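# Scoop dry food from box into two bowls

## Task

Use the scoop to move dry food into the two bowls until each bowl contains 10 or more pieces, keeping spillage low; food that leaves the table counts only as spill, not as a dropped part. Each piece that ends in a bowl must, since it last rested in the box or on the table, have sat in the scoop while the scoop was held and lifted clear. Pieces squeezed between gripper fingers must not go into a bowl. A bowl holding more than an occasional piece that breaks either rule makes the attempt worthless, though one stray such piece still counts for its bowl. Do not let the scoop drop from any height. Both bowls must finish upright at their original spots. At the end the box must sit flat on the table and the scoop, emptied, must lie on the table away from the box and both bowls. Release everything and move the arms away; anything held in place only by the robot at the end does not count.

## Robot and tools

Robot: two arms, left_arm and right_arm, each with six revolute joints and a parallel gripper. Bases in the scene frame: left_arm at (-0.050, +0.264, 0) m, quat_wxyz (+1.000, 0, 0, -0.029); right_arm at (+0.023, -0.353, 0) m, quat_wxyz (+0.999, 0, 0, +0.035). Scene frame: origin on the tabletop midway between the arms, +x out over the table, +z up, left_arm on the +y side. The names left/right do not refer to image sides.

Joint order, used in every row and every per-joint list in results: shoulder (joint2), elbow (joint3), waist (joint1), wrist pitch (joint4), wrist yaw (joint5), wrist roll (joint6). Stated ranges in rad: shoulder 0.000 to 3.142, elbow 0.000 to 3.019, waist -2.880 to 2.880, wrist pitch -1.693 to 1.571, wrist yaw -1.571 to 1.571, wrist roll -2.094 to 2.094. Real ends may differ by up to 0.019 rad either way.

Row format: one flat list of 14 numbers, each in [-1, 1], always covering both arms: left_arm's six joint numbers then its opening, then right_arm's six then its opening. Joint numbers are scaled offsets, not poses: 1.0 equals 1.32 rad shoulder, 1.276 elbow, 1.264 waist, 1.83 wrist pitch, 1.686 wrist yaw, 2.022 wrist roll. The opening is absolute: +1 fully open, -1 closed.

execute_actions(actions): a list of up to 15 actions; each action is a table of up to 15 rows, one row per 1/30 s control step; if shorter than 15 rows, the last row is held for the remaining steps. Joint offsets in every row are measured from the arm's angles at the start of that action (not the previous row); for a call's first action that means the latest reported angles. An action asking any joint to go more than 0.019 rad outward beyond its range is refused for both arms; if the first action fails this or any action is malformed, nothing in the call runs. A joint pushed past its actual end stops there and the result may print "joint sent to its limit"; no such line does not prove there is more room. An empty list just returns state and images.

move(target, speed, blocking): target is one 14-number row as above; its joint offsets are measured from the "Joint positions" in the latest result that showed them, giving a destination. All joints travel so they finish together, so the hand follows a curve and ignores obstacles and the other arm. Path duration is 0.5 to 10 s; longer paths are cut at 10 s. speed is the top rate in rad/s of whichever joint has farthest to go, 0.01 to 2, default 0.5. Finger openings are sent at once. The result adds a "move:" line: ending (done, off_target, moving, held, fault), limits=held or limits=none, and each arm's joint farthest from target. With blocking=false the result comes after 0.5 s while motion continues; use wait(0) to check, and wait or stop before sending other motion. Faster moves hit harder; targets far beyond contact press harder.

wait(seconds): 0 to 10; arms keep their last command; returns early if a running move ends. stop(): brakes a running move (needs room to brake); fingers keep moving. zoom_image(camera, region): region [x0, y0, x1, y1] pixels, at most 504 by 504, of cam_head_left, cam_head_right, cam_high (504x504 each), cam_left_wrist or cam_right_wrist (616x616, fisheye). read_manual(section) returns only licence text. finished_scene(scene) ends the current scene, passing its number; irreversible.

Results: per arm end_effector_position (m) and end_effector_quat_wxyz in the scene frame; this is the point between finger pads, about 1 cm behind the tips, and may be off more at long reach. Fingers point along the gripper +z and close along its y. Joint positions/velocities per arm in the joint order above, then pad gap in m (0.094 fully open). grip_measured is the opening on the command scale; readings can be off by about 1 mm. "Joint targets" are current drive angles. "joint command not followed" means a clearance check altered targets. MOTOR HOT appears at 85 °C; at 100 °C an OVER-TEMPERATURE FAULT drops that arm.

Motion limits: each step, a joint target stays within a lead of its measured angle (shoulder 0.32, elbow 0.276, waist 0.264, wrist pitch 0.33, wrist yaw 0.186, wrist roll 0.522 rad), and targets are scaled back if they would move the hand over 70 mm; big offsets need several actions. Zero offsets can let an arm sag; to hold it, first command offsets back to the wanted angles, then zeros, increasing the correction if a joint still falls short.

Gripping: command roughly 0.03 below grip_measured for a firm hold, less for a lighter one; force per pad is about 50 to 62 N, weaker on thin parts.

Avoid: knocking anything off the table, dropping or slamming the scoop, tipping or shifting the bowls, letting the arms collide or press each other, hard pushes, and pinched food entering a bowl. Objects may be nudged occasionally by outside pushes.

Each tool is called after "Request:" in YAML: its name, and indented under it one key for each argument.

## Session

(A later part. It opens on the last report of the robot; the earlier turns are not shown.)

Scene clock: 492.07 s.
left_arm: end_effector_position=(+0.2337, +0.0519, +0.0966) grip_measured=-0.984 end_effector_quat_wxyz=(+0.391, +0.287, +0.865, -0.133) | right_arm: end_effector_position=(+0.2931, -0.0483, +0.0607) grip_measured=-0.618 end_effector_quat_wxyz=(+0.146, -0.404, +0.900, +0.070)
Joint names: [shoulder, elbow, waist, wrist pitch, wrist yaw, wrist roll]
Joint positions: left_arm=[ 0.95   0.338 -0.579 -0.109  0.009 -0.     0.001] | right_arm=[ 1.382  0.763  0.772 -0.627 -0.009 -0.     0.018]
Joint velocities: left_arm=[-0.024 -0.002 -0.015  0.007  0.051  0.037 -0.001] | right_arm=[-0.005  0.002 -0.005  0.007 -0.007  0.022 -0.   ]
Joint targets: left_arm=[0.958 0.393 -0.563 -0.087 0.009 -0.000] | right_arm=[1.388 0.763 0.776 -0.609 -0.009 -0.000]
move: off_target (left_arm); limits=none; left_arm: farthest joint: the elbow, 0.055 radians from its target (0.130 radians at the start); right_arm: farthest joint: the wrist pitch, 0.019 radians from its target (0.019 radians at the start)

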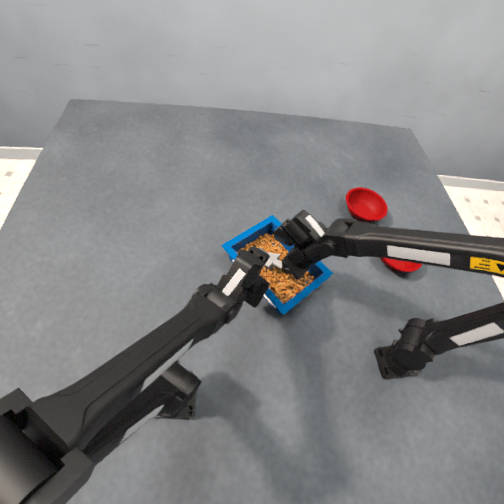

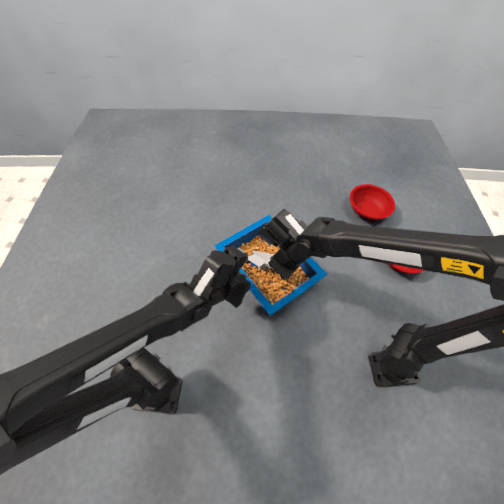

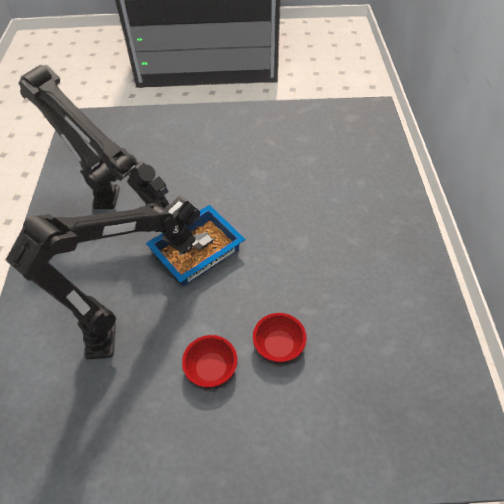

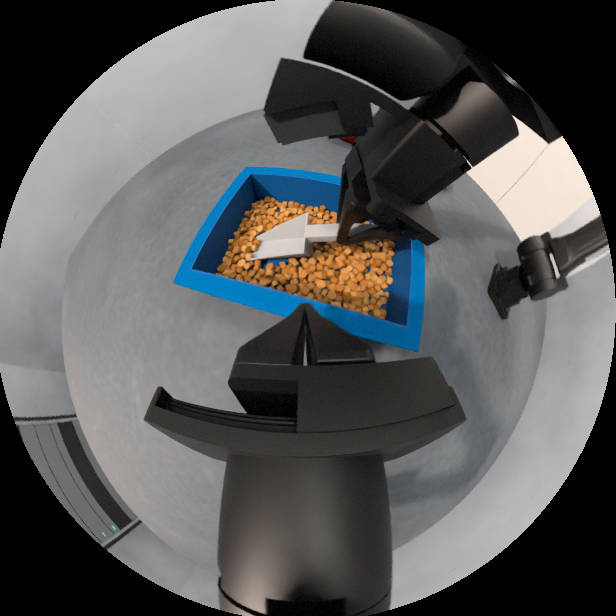

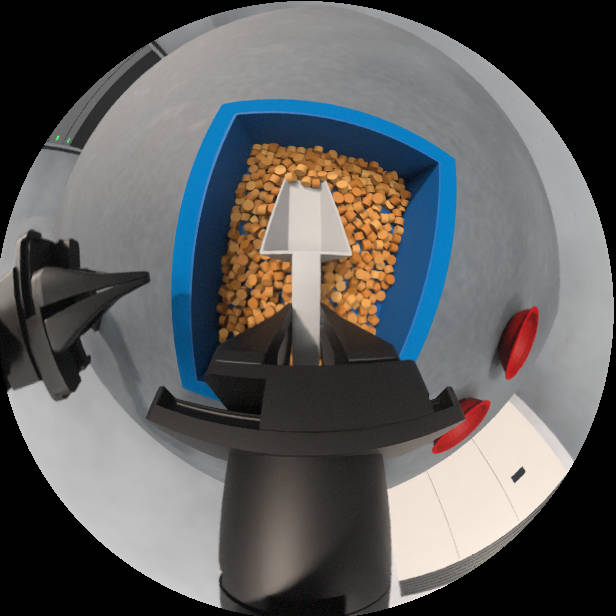

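I'll check the current state first.

Request:
execute_actions:
  actions: []

Scene clock: 505.23 s.
left_arm: end_effector_position=(+0.2337, +0.0519, +0.0966) grip_measured=-0.984 end_effector_quat_wxyz=(+0.391, +0.287, +0.865, -0.133) | right_arm: end_effector_position=(+0.2931, -0.0483, +0.0607) grip_measured=-0.618 end_effector_quat_wxyz=(+0.146, -0.404, +0.900, +0.070)
Joint names: [shoulder, elbow, waist, wrist pitch, wrist yaw, wrist roll]
Joint positions: left_arm=[ 0.95   0.338 -0.579 -0.109  0.009 -0.     0.001] | right_arm=[ 1.382  0.763  0.772 -0.627 -0.009 -0.     0.018]
Joint velocities: left_arm=[ 0.005  0.002  0.015  0.012 -0.051  0.007  0.001] | right_arm=[ 0.005  0.002 -0.005 -0.002 -0.066 -0.007  0.   ]
Joint targets: left_arm=[0.958 0.393 -0.563 -0.087 0.009 -0.000] | right_arm=[1.388 0.763 0.776 -0.609 -0.009 -0.000]

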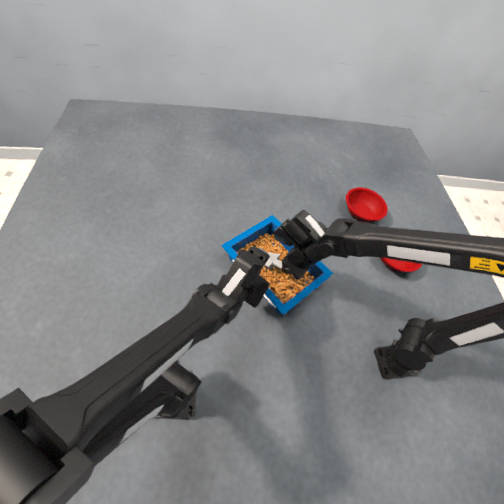

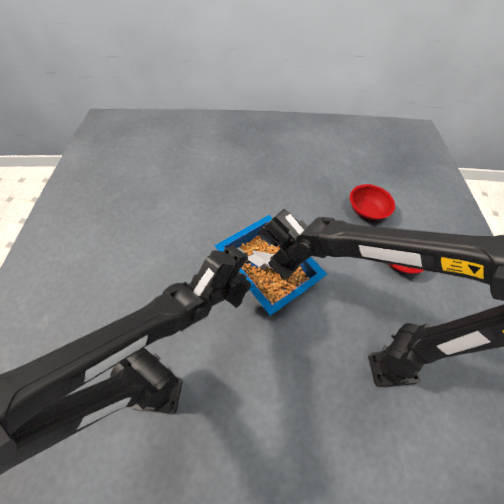

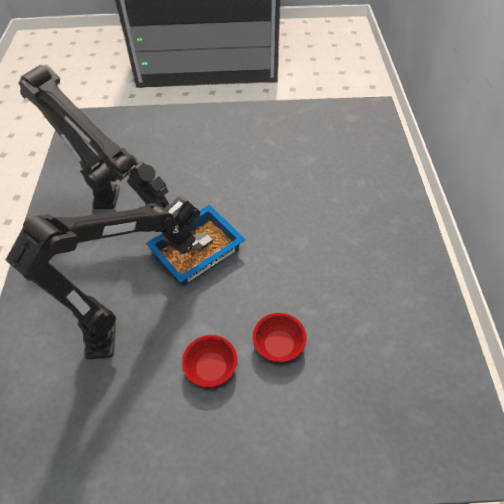

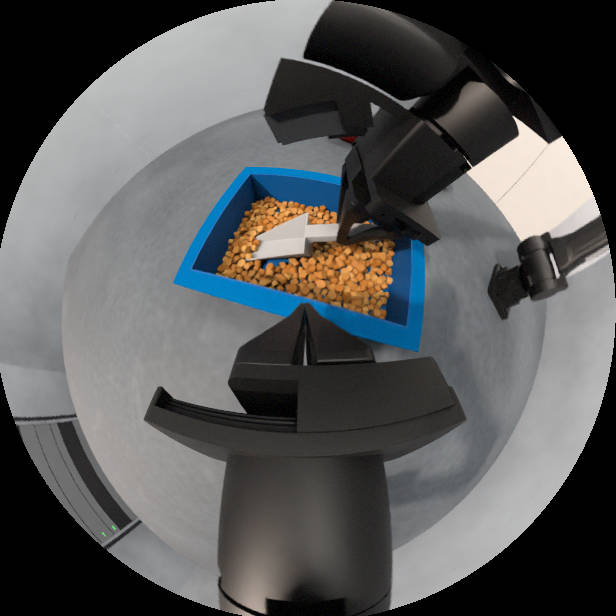

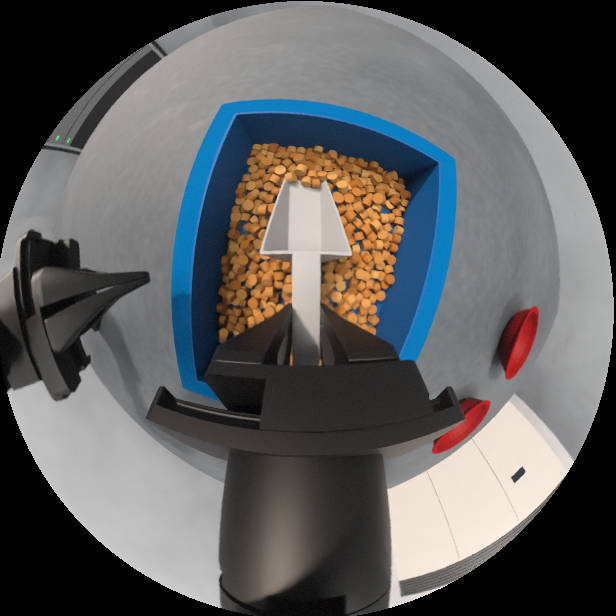

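Request:
move:
  target: [0.0568,0.0643,0.0127,0.032,0,0,-1, 0.0045,0,0.003,0.0098,0,0,-0.65]
  speed: 0.15

Scene clock: 536.43 s.
left_arm: end_effector_position=(+0.2472, +0.0419, +0.0999) grip_measured=-0.984 end_effector_quat_wxyz=(+0.396, +0.286, +0.862, -0.135) | right_arm: end_effector_position=(+0.2931, -0.0483, +0.0607) grip_measured=-0.618 end_effector_quat_wxyz=(+0.146, -0.404, +0.900, +0.070)
Joint names: [shoulder, elbow, waist, wrist pitch, wrist yaw, wrist roll]
Joint positions: left_arm=[ 1.008  0.371 -0.579 -0.07   0.009 -0.     0.001] | right_arm=[ 1.382  0.763  0.772 -0.627 -0.009 -0.     0.018]
Joint velocities: left_arm=[-0.005 -0.007 -0.005 -0.007 -0.081  0.081  0.001] | right_arm=[-0.015 -0.012  0.005  0.012  0.007 -0.022 -0.   ]
Joint targets: left_arm=[1.024 0.420 -0.563 -0.050 0.009 -0.000] | right_arm=[1.388 0.763 0.776 -0.610 -0.009 -0.000]
move: off_target (left_arm); limits=none; left_arm: farthest joint: the elbow, 0.049 radians from its target (0.082 radians at the start); right_arm: farthest joint: the wrist pitch, 0.018 radians from its target (0.018 radians at the start)

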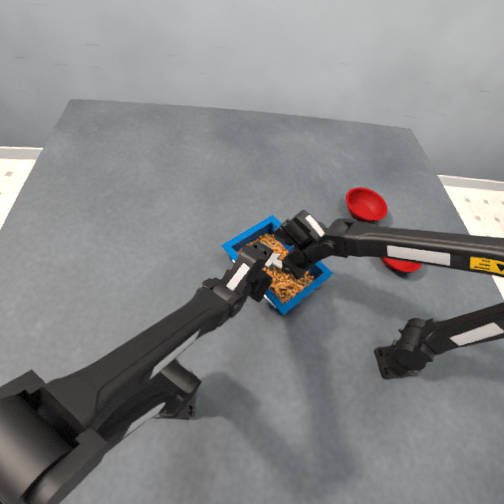

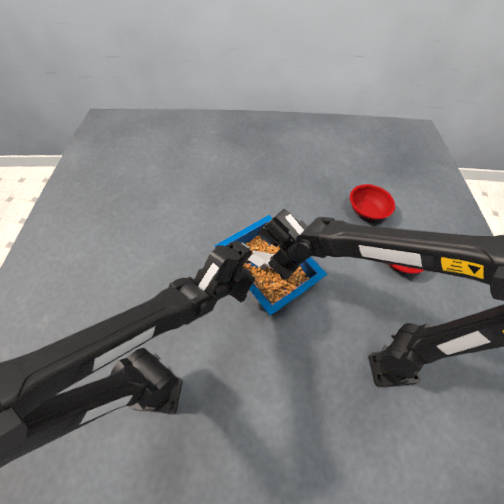

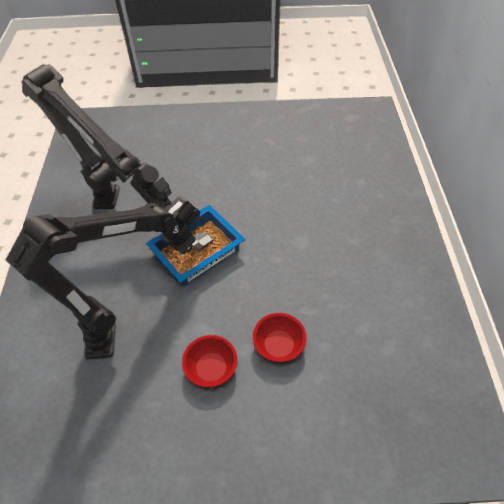

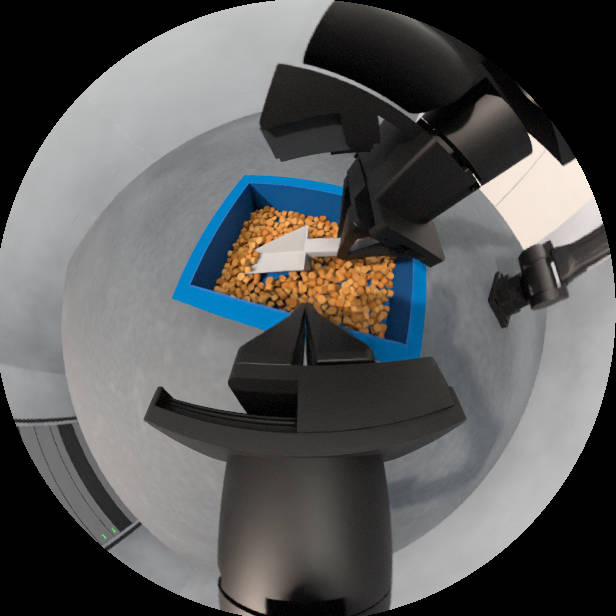

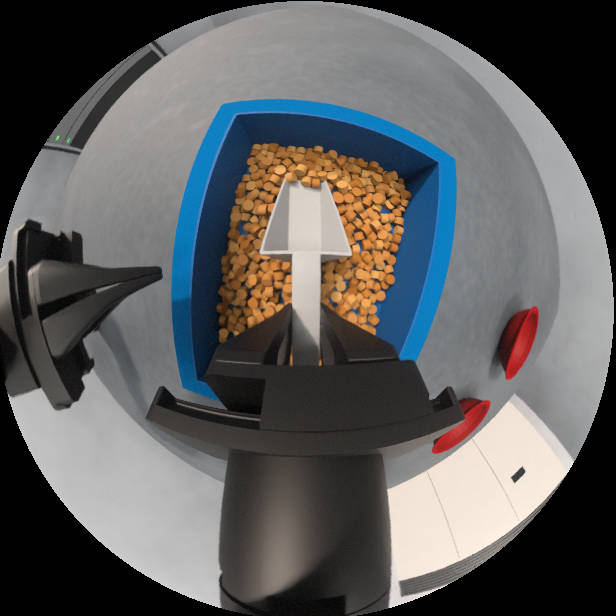

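Request:
move:
  target: [0.047,-0.0227,0.0127,0.045,0,0,-1, 0.0045,0,0.003,0.0098,0,0,-0.65]
  speed: 0.1

Scene clock: 541.63 s.
left_arm: end_effector_position=(+0.2483, +0.0411, +0.0876) grip_measured=-0.984 end_effector_quat_wxyz=(+0.396, +0.286, +0.862, -0.135) | right_arm: end_effector_position=(+0.2931, -0.0483, +0.0607) grip_measured=-0.618 end_effector_quat_wxyz=(+0.146, -0.404, +0.900, +0.070)
Joint names: [shoulder, elbow, waist, wrist pitch, wrist yaw, wrist roll]
Joint positions: left_arm=[ 1.052  0.354 -0.579 -0.01   0.009 -0.     0.001] | right_arm=[ 1.382  0.763  0.772 -0.627 -0.009 -0.     0.018]
Joint velocities: left_arm=[-0.005 -0.022 -0.005 -0.012 -0.051  0.007 -0.002] | right_arm=[-0.034 -0.012 -0.005  0.022  0.051 -0.051  0.   ]
Joint targets: left_arm=[1.070 0.342 -0.563 0.012 0.009 -0.000] | right_arm=[1.388 0.763 0.776 -0.610 -0.009 -0.000]
move: off_target (left_arm); limits=none; left_arm: farthest joint: the wrist pitch, 0.022 radians from its target (0.082 radians at the start); right_arm: farthest joint: the wrist pitch, 0.018 radians from its target (0.018 radians at the start)

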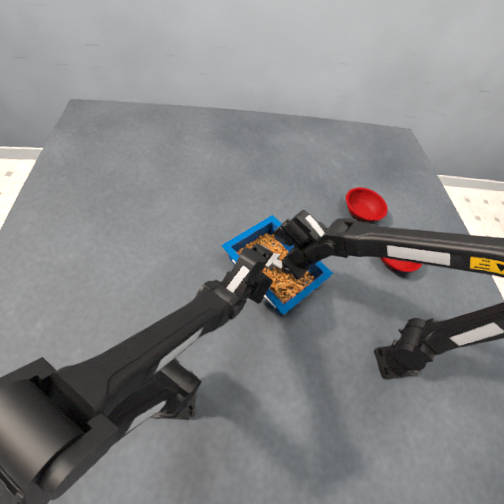

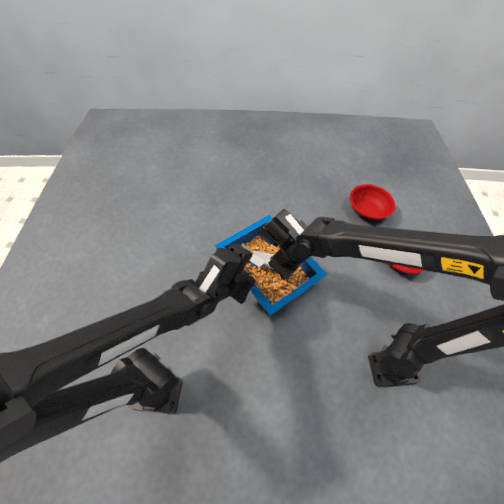

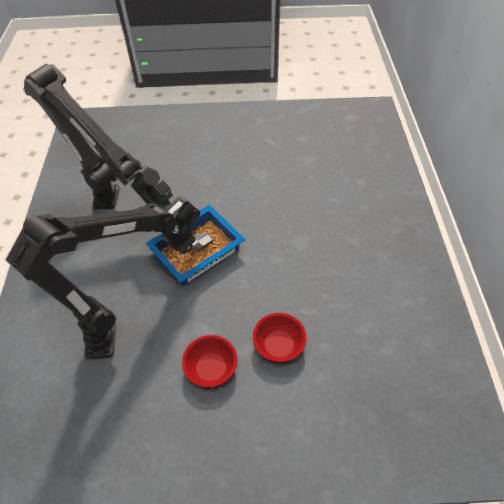

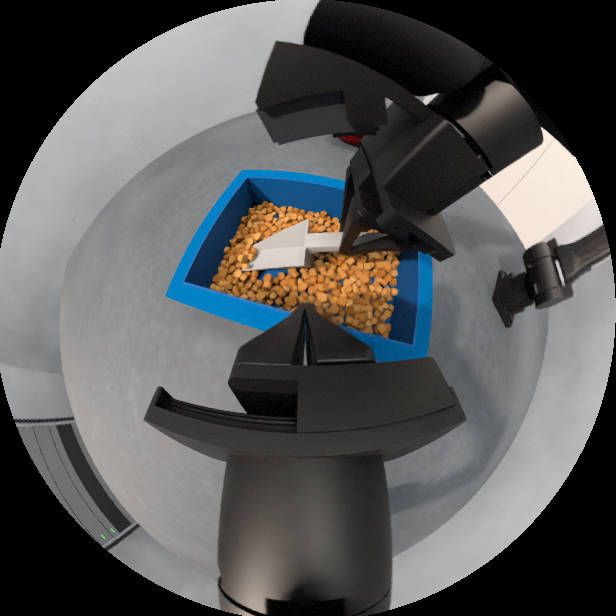

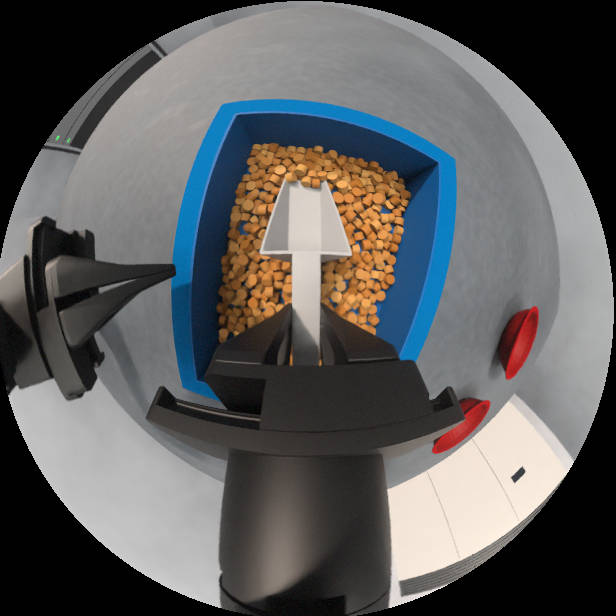

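Request:
move:
  target: [0.021,-0.025,0.0127,0.012,0,0,-1, 0.0045,0,0.003,0.0098,0,0,-0.65]
  speed: 0.08

Scene clock: 544.57 s.
left_arm: end_effector_position=(+0.2408, +0.0466, +0.0739) grip_measured=-0.984 end_effector_quat_wxyz=(+0.382, +0.288, +0.868, -0.131) | right_arm: end_effector_position=(+0.2931, -0.0483, +0.0607) grip_measured=-0.618 end_effector_quat_wxyz=(+0.146, -0.404, +0.900, +0.070)
Joint names: [shoulder, elbow, waist, wrist pitch, wrist yaw, wrist roll]
Joint positions: left_arm=[ 1.062  0.333 -0.579 -0.01   0.009 -0.     0.001] | right_arm=[ 1.382  0.763  0.772 -0.627 -0.009 -0.     0.018]
Joint velocities: left_arm=[-0.005 -0.007 -0.005 -0.002 -0.007  0.007 -0.   ] | right_arm=[-0.005  0.002 -0.015 -0.012 -0.037 -0.037 -0.   ]
Joint targets: left_arm=[1.080 0.322 -0.563 0.012 0.009 -0.000] | right_arm=[1.388 0.763 0.776 -0.610 -0.009 -0.000]
move: off_target (left_arm); limits=none; left_arm: farthest joint: the wrist pitch, 0.022 radians from its target (0.022 radians at the start); right_arm: farthest joint: the wrist pitch, 0.018 radians from its target (0.018 radians at the start)

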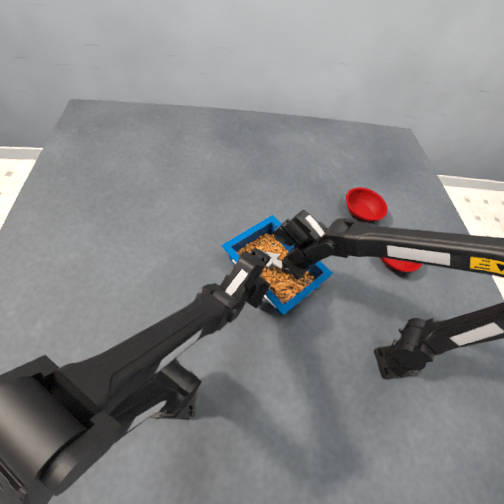

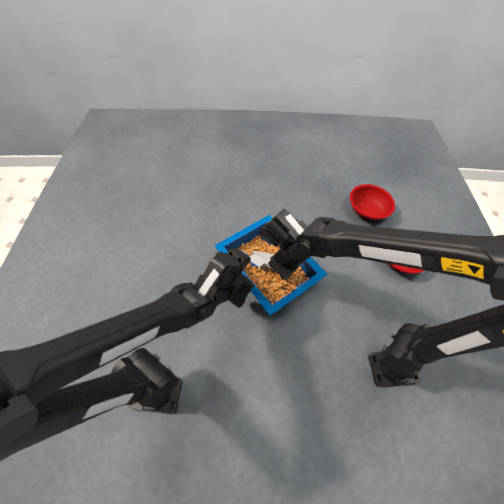

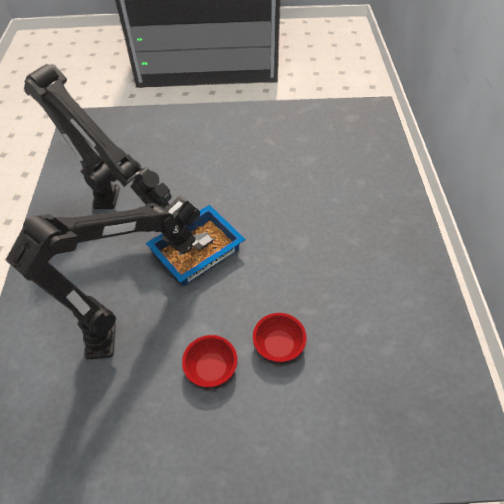

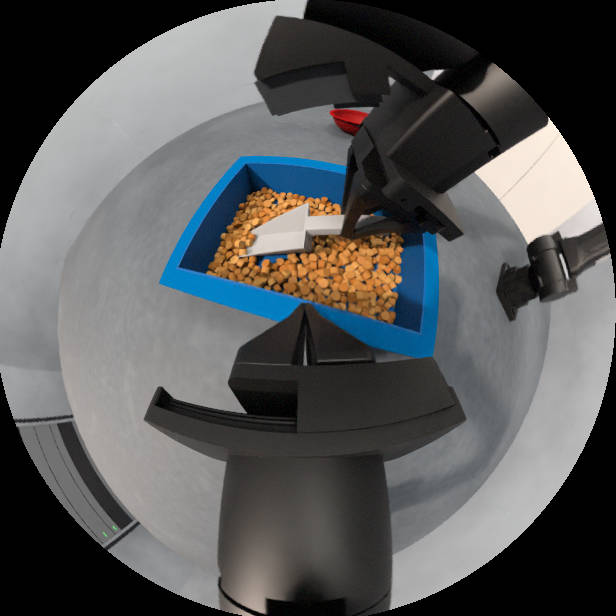

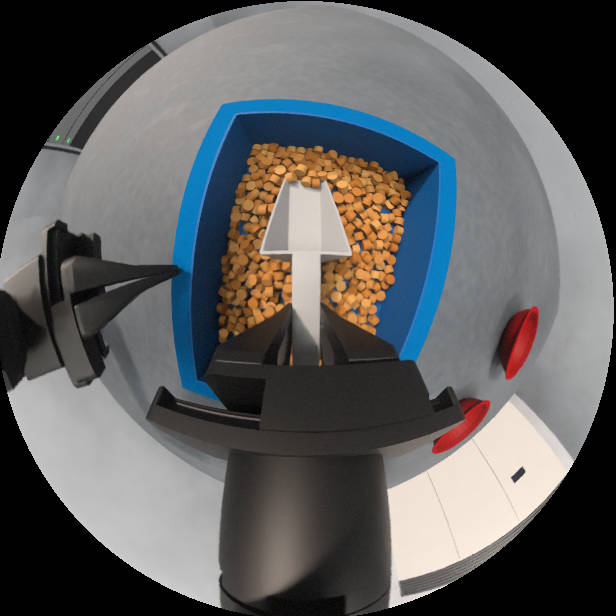

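Request:
zoom_image:
  camera: "cam_left_wrist"
  region: [230,230,400,370]

Request:
zoom_image:
  camera: "cam_right_wrist"
  region: [80,200,260,360]

Region (230, 230, 400, 370) of cam_left_wrist's 616x616 image, scaled by 2.965, with more detail than that image has; it fills the top 415 rows of this view, and the rest is white.

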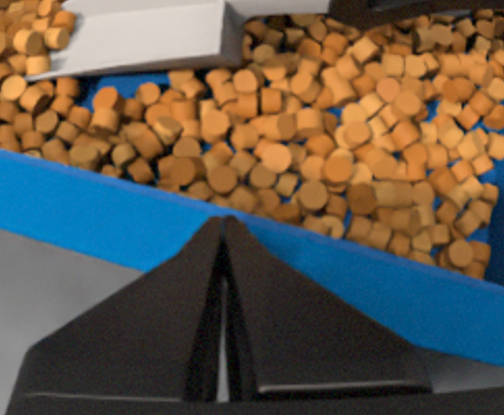

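Region (80, 200, 260, 360) of cam_right_wrist's 616x616 image, scaled by 2.800, with more detail than that image has.

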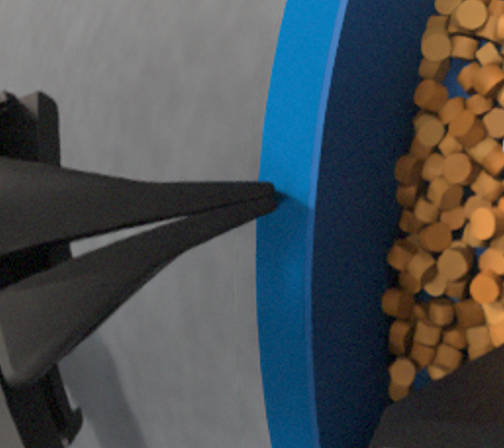

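Request:
move:
  target: [0.036,-0.0086,0.0127,0.012,0,0,-1, 0.0045,0,0.003,0.0098,0,0,-0.65]
  speed: 0.08

Scene clock: 555.23 s.
left_arm: end_effector_position=(+0.2422, +0.0456, +0.0717) grip_measured=-0.984 end_effector_quat_wxyz=(+0.382, +0.288, +0.868, -0.131) | right_arm: end_effector_position=(+0.2931, -0.0483, +0.0607) grip_measured=-0.618 end_effector_quat_wxyz=(+0.146, -0.404, +0.900, +0.070)
Joint names: [shoulder, elbow, waist, wrist pitch, wrist yaw, wrist roll]
Joint positions: left_arm=[ 1.077  0.333 -0.579  0.006  0.009 -0.     0.001] | right_arm=[ 1.382  0.763  0.772 -0.627 -0.009 -0.     0.018]
Joint velocities: left_arm=[-0.015  0.002 -0.015 -0.007  0.022 -0.051  0.001] | right_arm=[ 0.005 -0.002 -0.015  0.007  0.022 -0.007 -0.   ]
Joint targets: left_arm=[1.110 0.322 -0.563 0.012 0.009 -0.000] | right_arm=[1.388 0.763 0.776 -0.610 -0.009 -0.000]
move: off_target (left_arm); limits=none; left_arm: farthest joint: the shoulder, 0.033 radians from its target (0.047 radians at the start); right_arm: farthest joint: the wrist pitch, 0.018 radians from its target (0.018 radians at the start)

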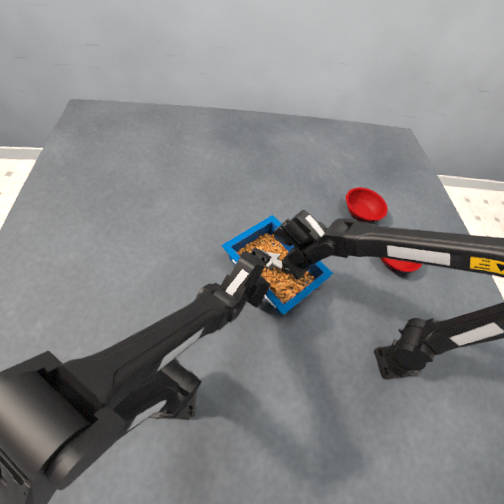

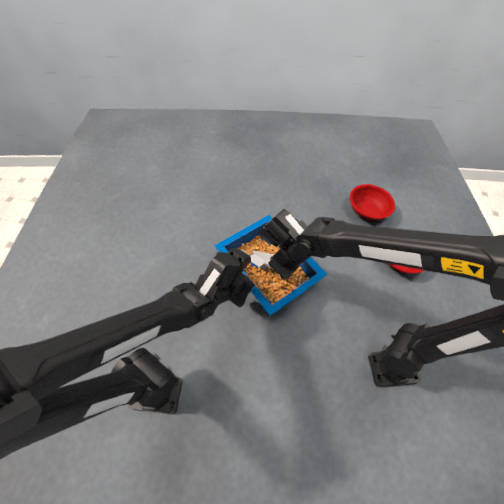

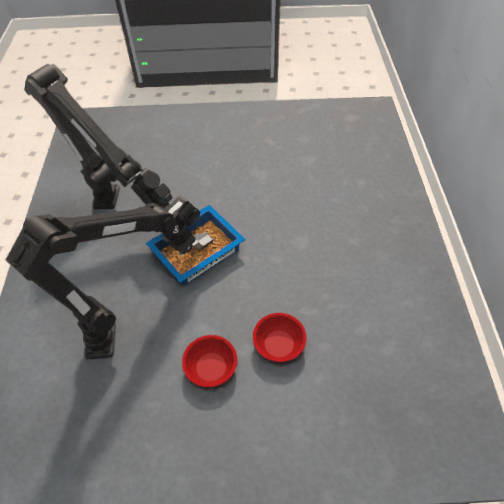

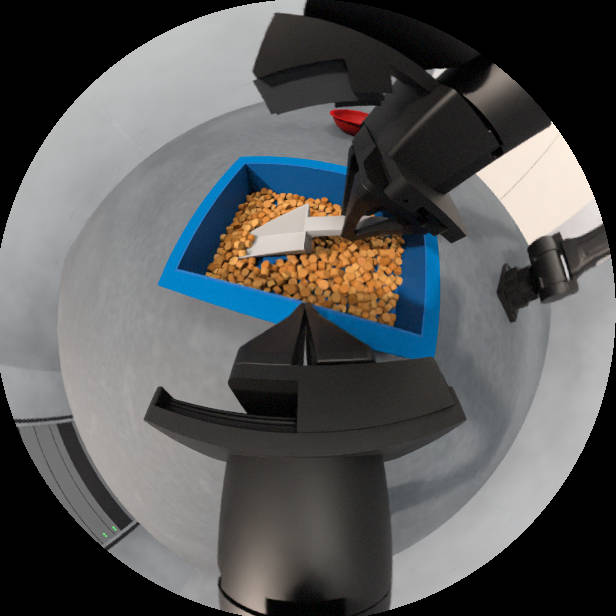

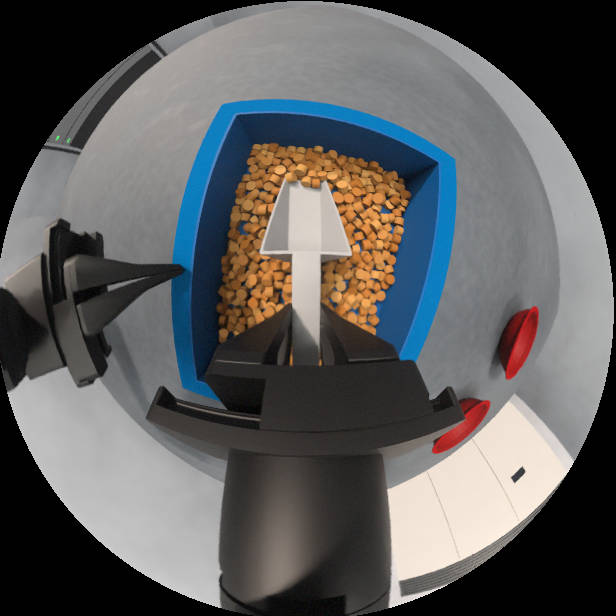

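Request:
move:
  target: [0.036,-0.0086,0.0127,-0.0087,0,0,-1, -0.0197,-0.0768,0.003,0.112,0,0,-0.65]
  speed: 0.12

Scene clock: 577.70 s.
left_arm: end_effector_position=(+0.2421, +0.0457, +0.0709) grip_measured=-0.984 end_effector_quat_wxyz=(+0.381, +0.288, +0.869, -0.130) | right_arm: end_effector_position=(+0.2934, -0.0479, +0.0493) grip_measured=-0.618 end_effector_quat_wxyz=(+0.195, -0.400, +0.891, +0.092)
Joint names: [shoulder, elbow, waist, wrist pitch, wrist yaw, wrist roll]
Joint positions: left_arm=[ 1.079  0.333 -0.579  0.006  0.009 -0.     0.001] | right_arm=[ 1.36   0.671  0.772 -0.447 -0.009 -0.     0.018]
Joint velocities: left_arm=[ 0.005 -0.012  0.005 -0.007 -0.037 -0.022  0.001] | right_arm=[ 0.005  0.002  0.005 -0.017 -0.066  0.037  0.   ]
Joint targets: left_arm=[1.125 0.322 -0.563 -0.010 0.009 -0.000] | right_arm=[1.356 0.665 0.776 -0.423 -0.009 -0.000]
move: off_target (left_arm, right_arm); limits=none; left_arm: farthest joint: the shoulder, 0.045 radians from its target (0.048 radians at the start); right_arm: farthest joint: the wrist pitch, 0.025 radians from its target (0.205 radians at the start)

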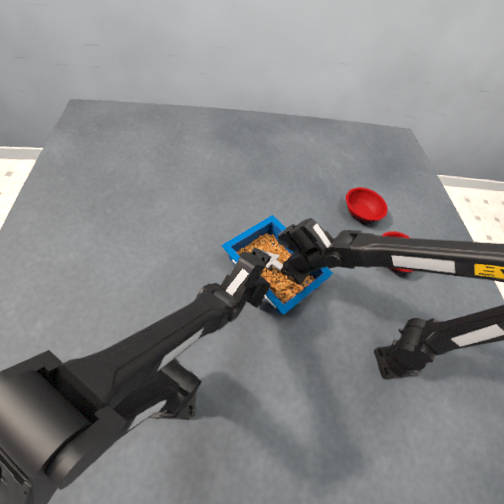

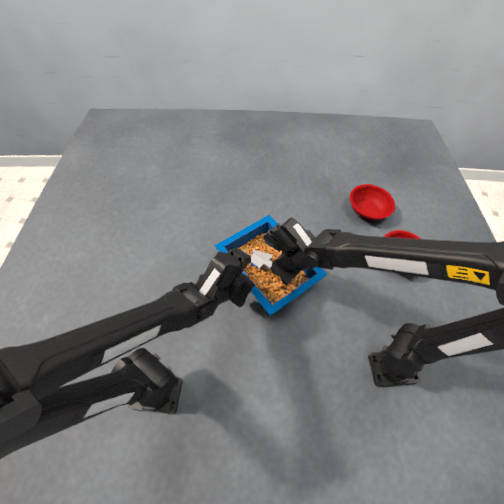

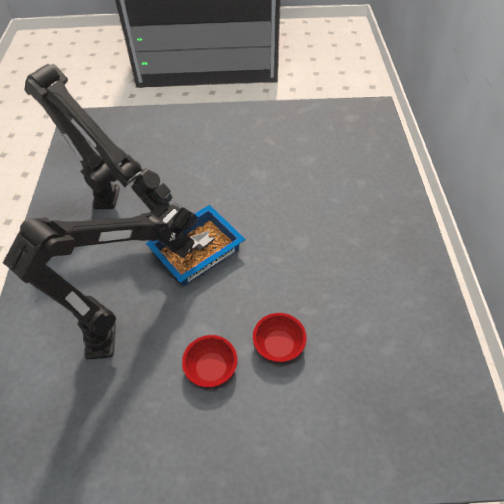

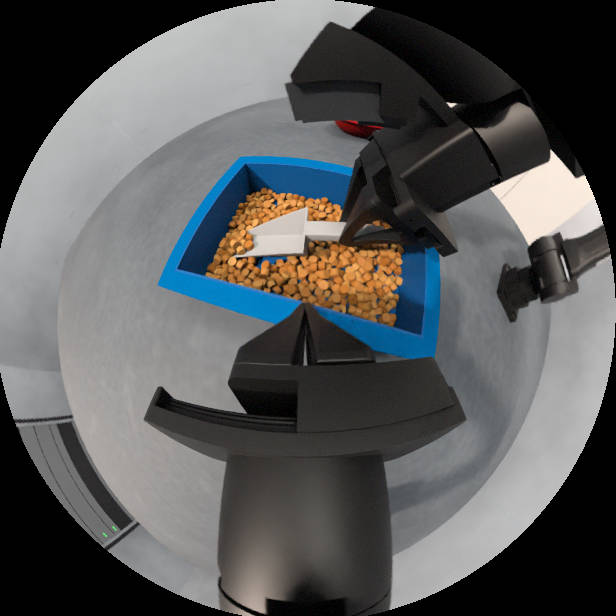

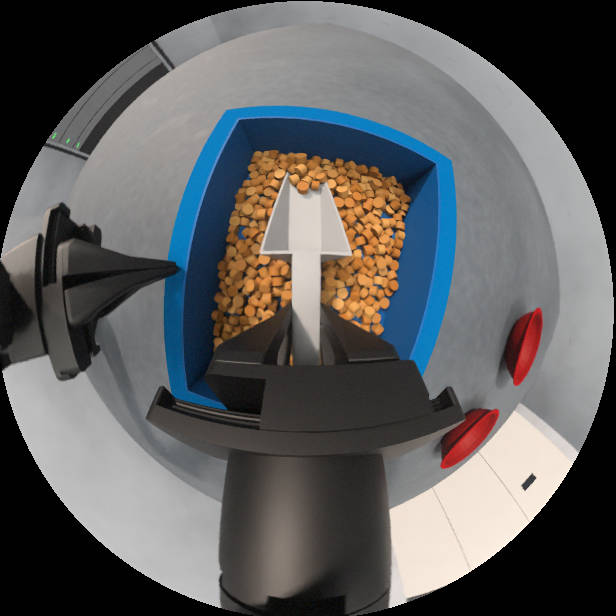

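Request:
zoom_image:
  camera: "cam_right_wrist"
  region: [240,120,400,270]

Region (240, 120, 400, 270) of cam_right_wrist's 616x616 image, scaled by 3.150, with more detail than that image has; it fills the top 472 rows of this view, and the rest is white.

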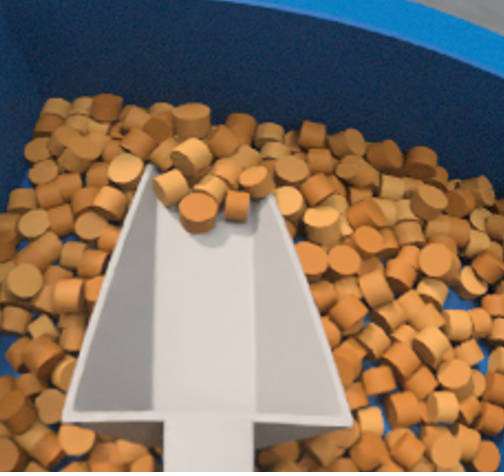

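Request:
move:
  target: [0.035,-0.0086,0.0127,-0.0087,0,0,-1, 0.035,0.053,0.003,0.0175,0,0,-0.65]
  speed: 0.06

Scene clock: 585.70 s.
left_arm: end_effector_position=(+0.2430, +0.0468, +0.0708) grip_measured=-0.984 end_effector_quat_wxyz=(+0.382, +0.286, +0.869, -0.130) | right_arm: end_effector_position=(+0.2988, -0.0418, +0.0486) grip_measured=-0.618 end_effector_quat_wxyz=(+0.194, -0.400, +0.891, +0.092)
Joint names: [shoulder, elbow, waist, wrist pitch, wrist yaw, wrist roll]
Joint positions: left_arm=[ 1.08   0.333 -0.575  0.006  0.009 -0.     0.001] | right_arm=[ 1.384  0.693  0.772 -0.447 -0.009 -0.     0.018]
Joint velocities: left_arm=[ 0.005  0.022 -0.005  0.007 -0.007  0.022  0.   ] | right_arm=[-0.015 -0.012  0.005 -0.012 -0.007 -0.037 -0.001]
Joint targets: left_arm=[1.125 0.322 -0.563 -0.010 0.009 -0.000] | right_arm=[1.406 0.738 0.776 -0.415 -0.008 -0.000]
move: off_target (left_arm, right_arm); limits=none; left_arm: farthest joint: the shoulder, 0.045 radians from its target (0.046 radians at the start); right_arm: farthest joint: the elbow, 0.046 radians from its target (0.068 radians at the start)

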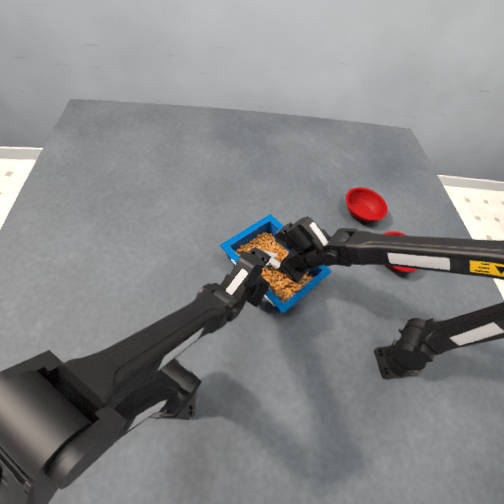

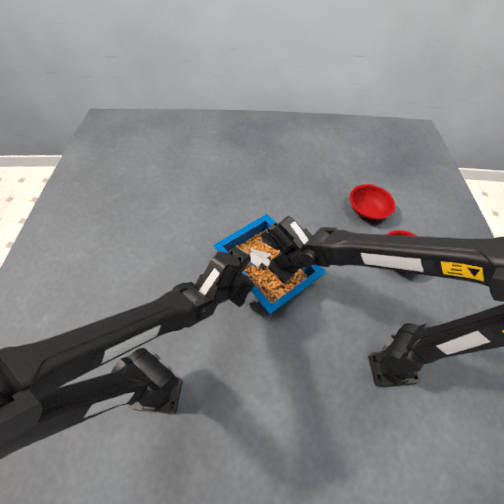

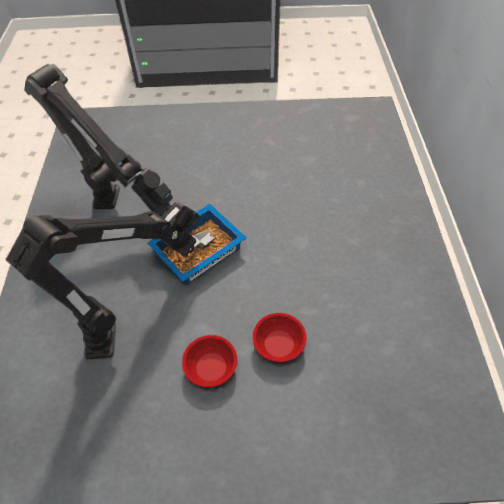

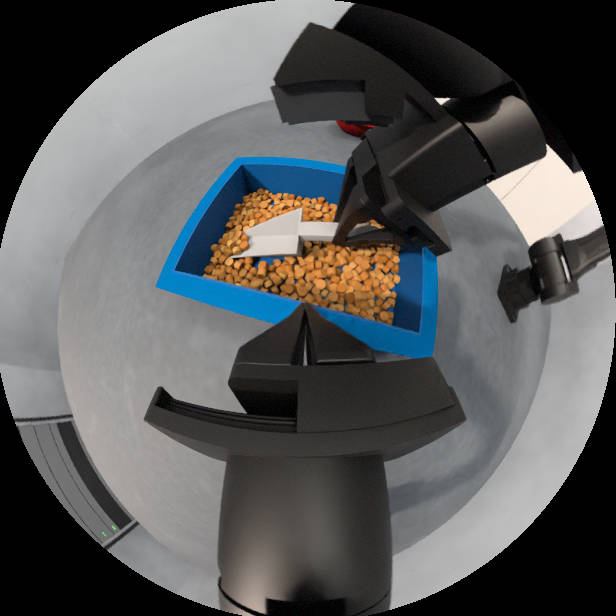

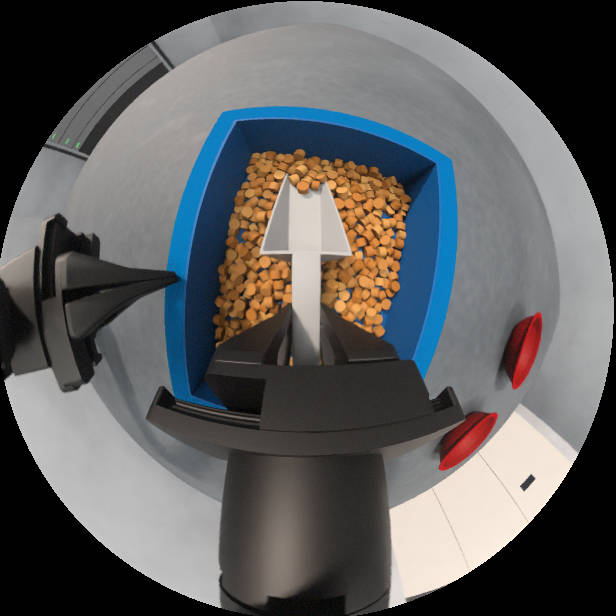

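Request:
move:
  target: [0.034,-0.0086,0.0095,-0.0087,0,0,-1, -0.065,-0.1207,0.003,0.157,0,0,-0.65]
  speed: 0.15

Scene clock: 624.90 s.
left_arm: end_effector_position=(+0.2432, +0.0466, +0.0710) grip_measured=-0.984 end_effector_quat_wxyz=(+0.382, +0.286, +0.869, -0.130) | right_arm: end_effector_position=(+0.2927, -0.0486, +0.0489) grip_measured=-0.618 end_effector_quat_wxyz=(+0.276, -0.391, +0.869, +0.128)
Joint names: [shoulder, elbow, waist, wrist pitch, wrist yaw, wrist roll]
Joint positions: left_arm=[ 1.08   0.333 -0.575  0.008  0.009 -0.     0.001] | right_arm=[ 1.306  0.541  0.772 -0.187 -0.009 -0.     0.018]
Joint velocities: left_arm=[-0.005 -0.002 -0.015  0.002 -0.081 -0.007  0.   ] | right_arm=[ 0.005 -0.007 -0.005 -0.002 -0.022  0.007  0.   ]
Joint targets: left_arm=[1.125 0.322 -0.563 -0.010 0.009 -0.000] | right_arm=[1.298 0.538 0.776 -0.160 -0.009 -0.000]
move: off_target (left_arm, right_arm); limits=none; left_arm: farthest joint: the shoulder, 0.045 radians from its target (0.045 radians at the start); right_arm: farthest joint: the wrist pitch, 0.027 radians from its target (0.287 radians at the start)

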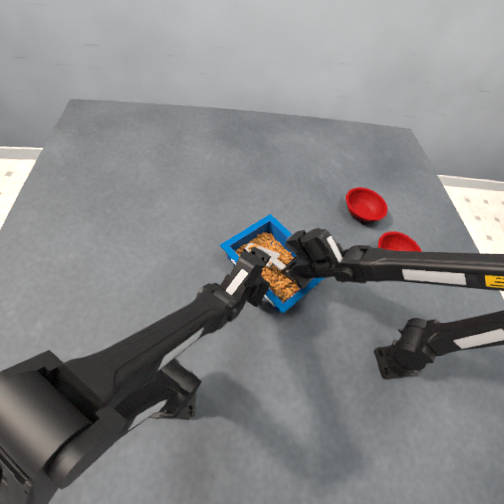

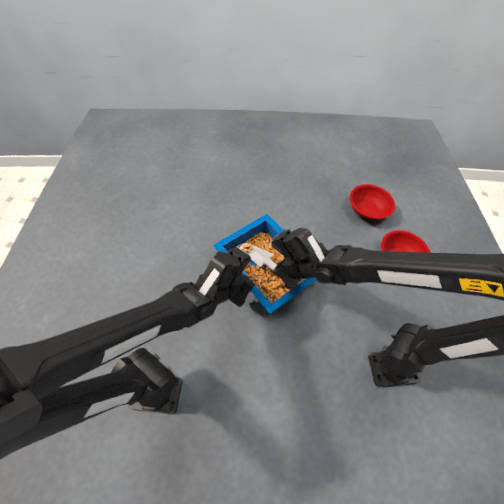

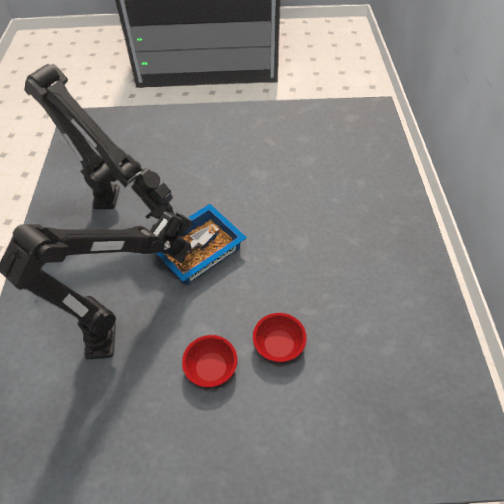

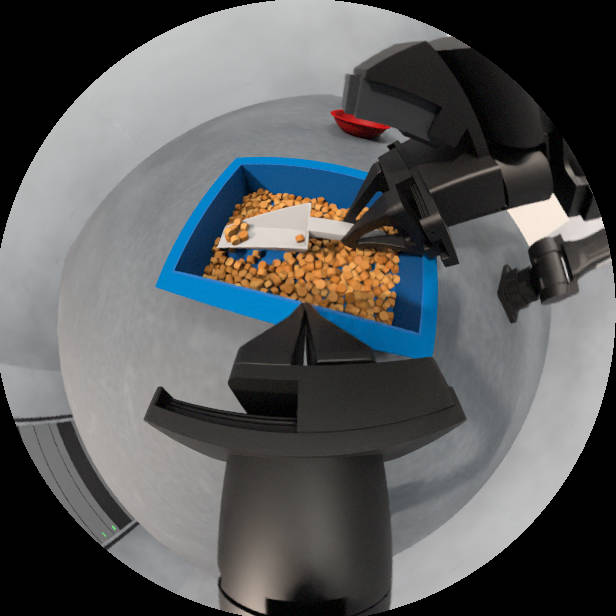

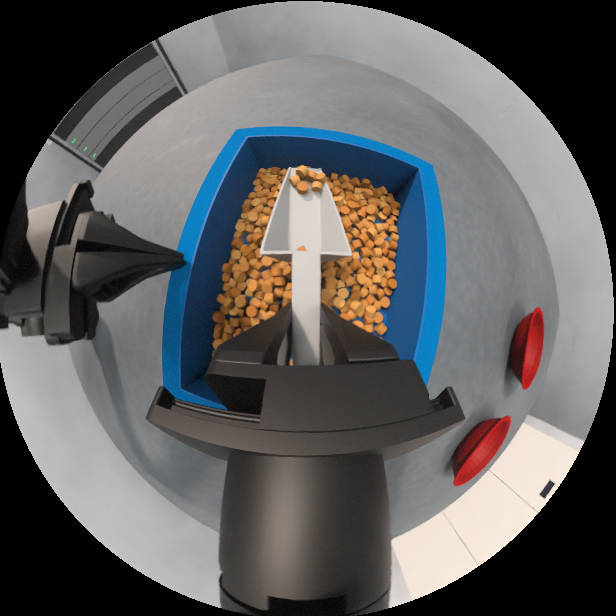

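Request:
zoom_image:
  camera: "cam_right_wrist"
  region: [240,130,380,270]

Region (240, 130, 380, 270) of cam_right_wrist's 616x616 image, scaled by 3.600, with more detail than that image has.

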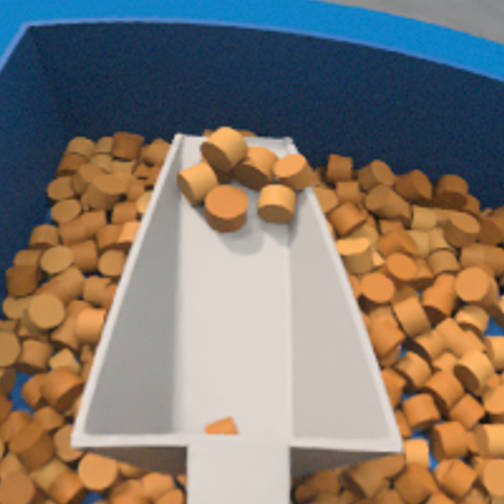

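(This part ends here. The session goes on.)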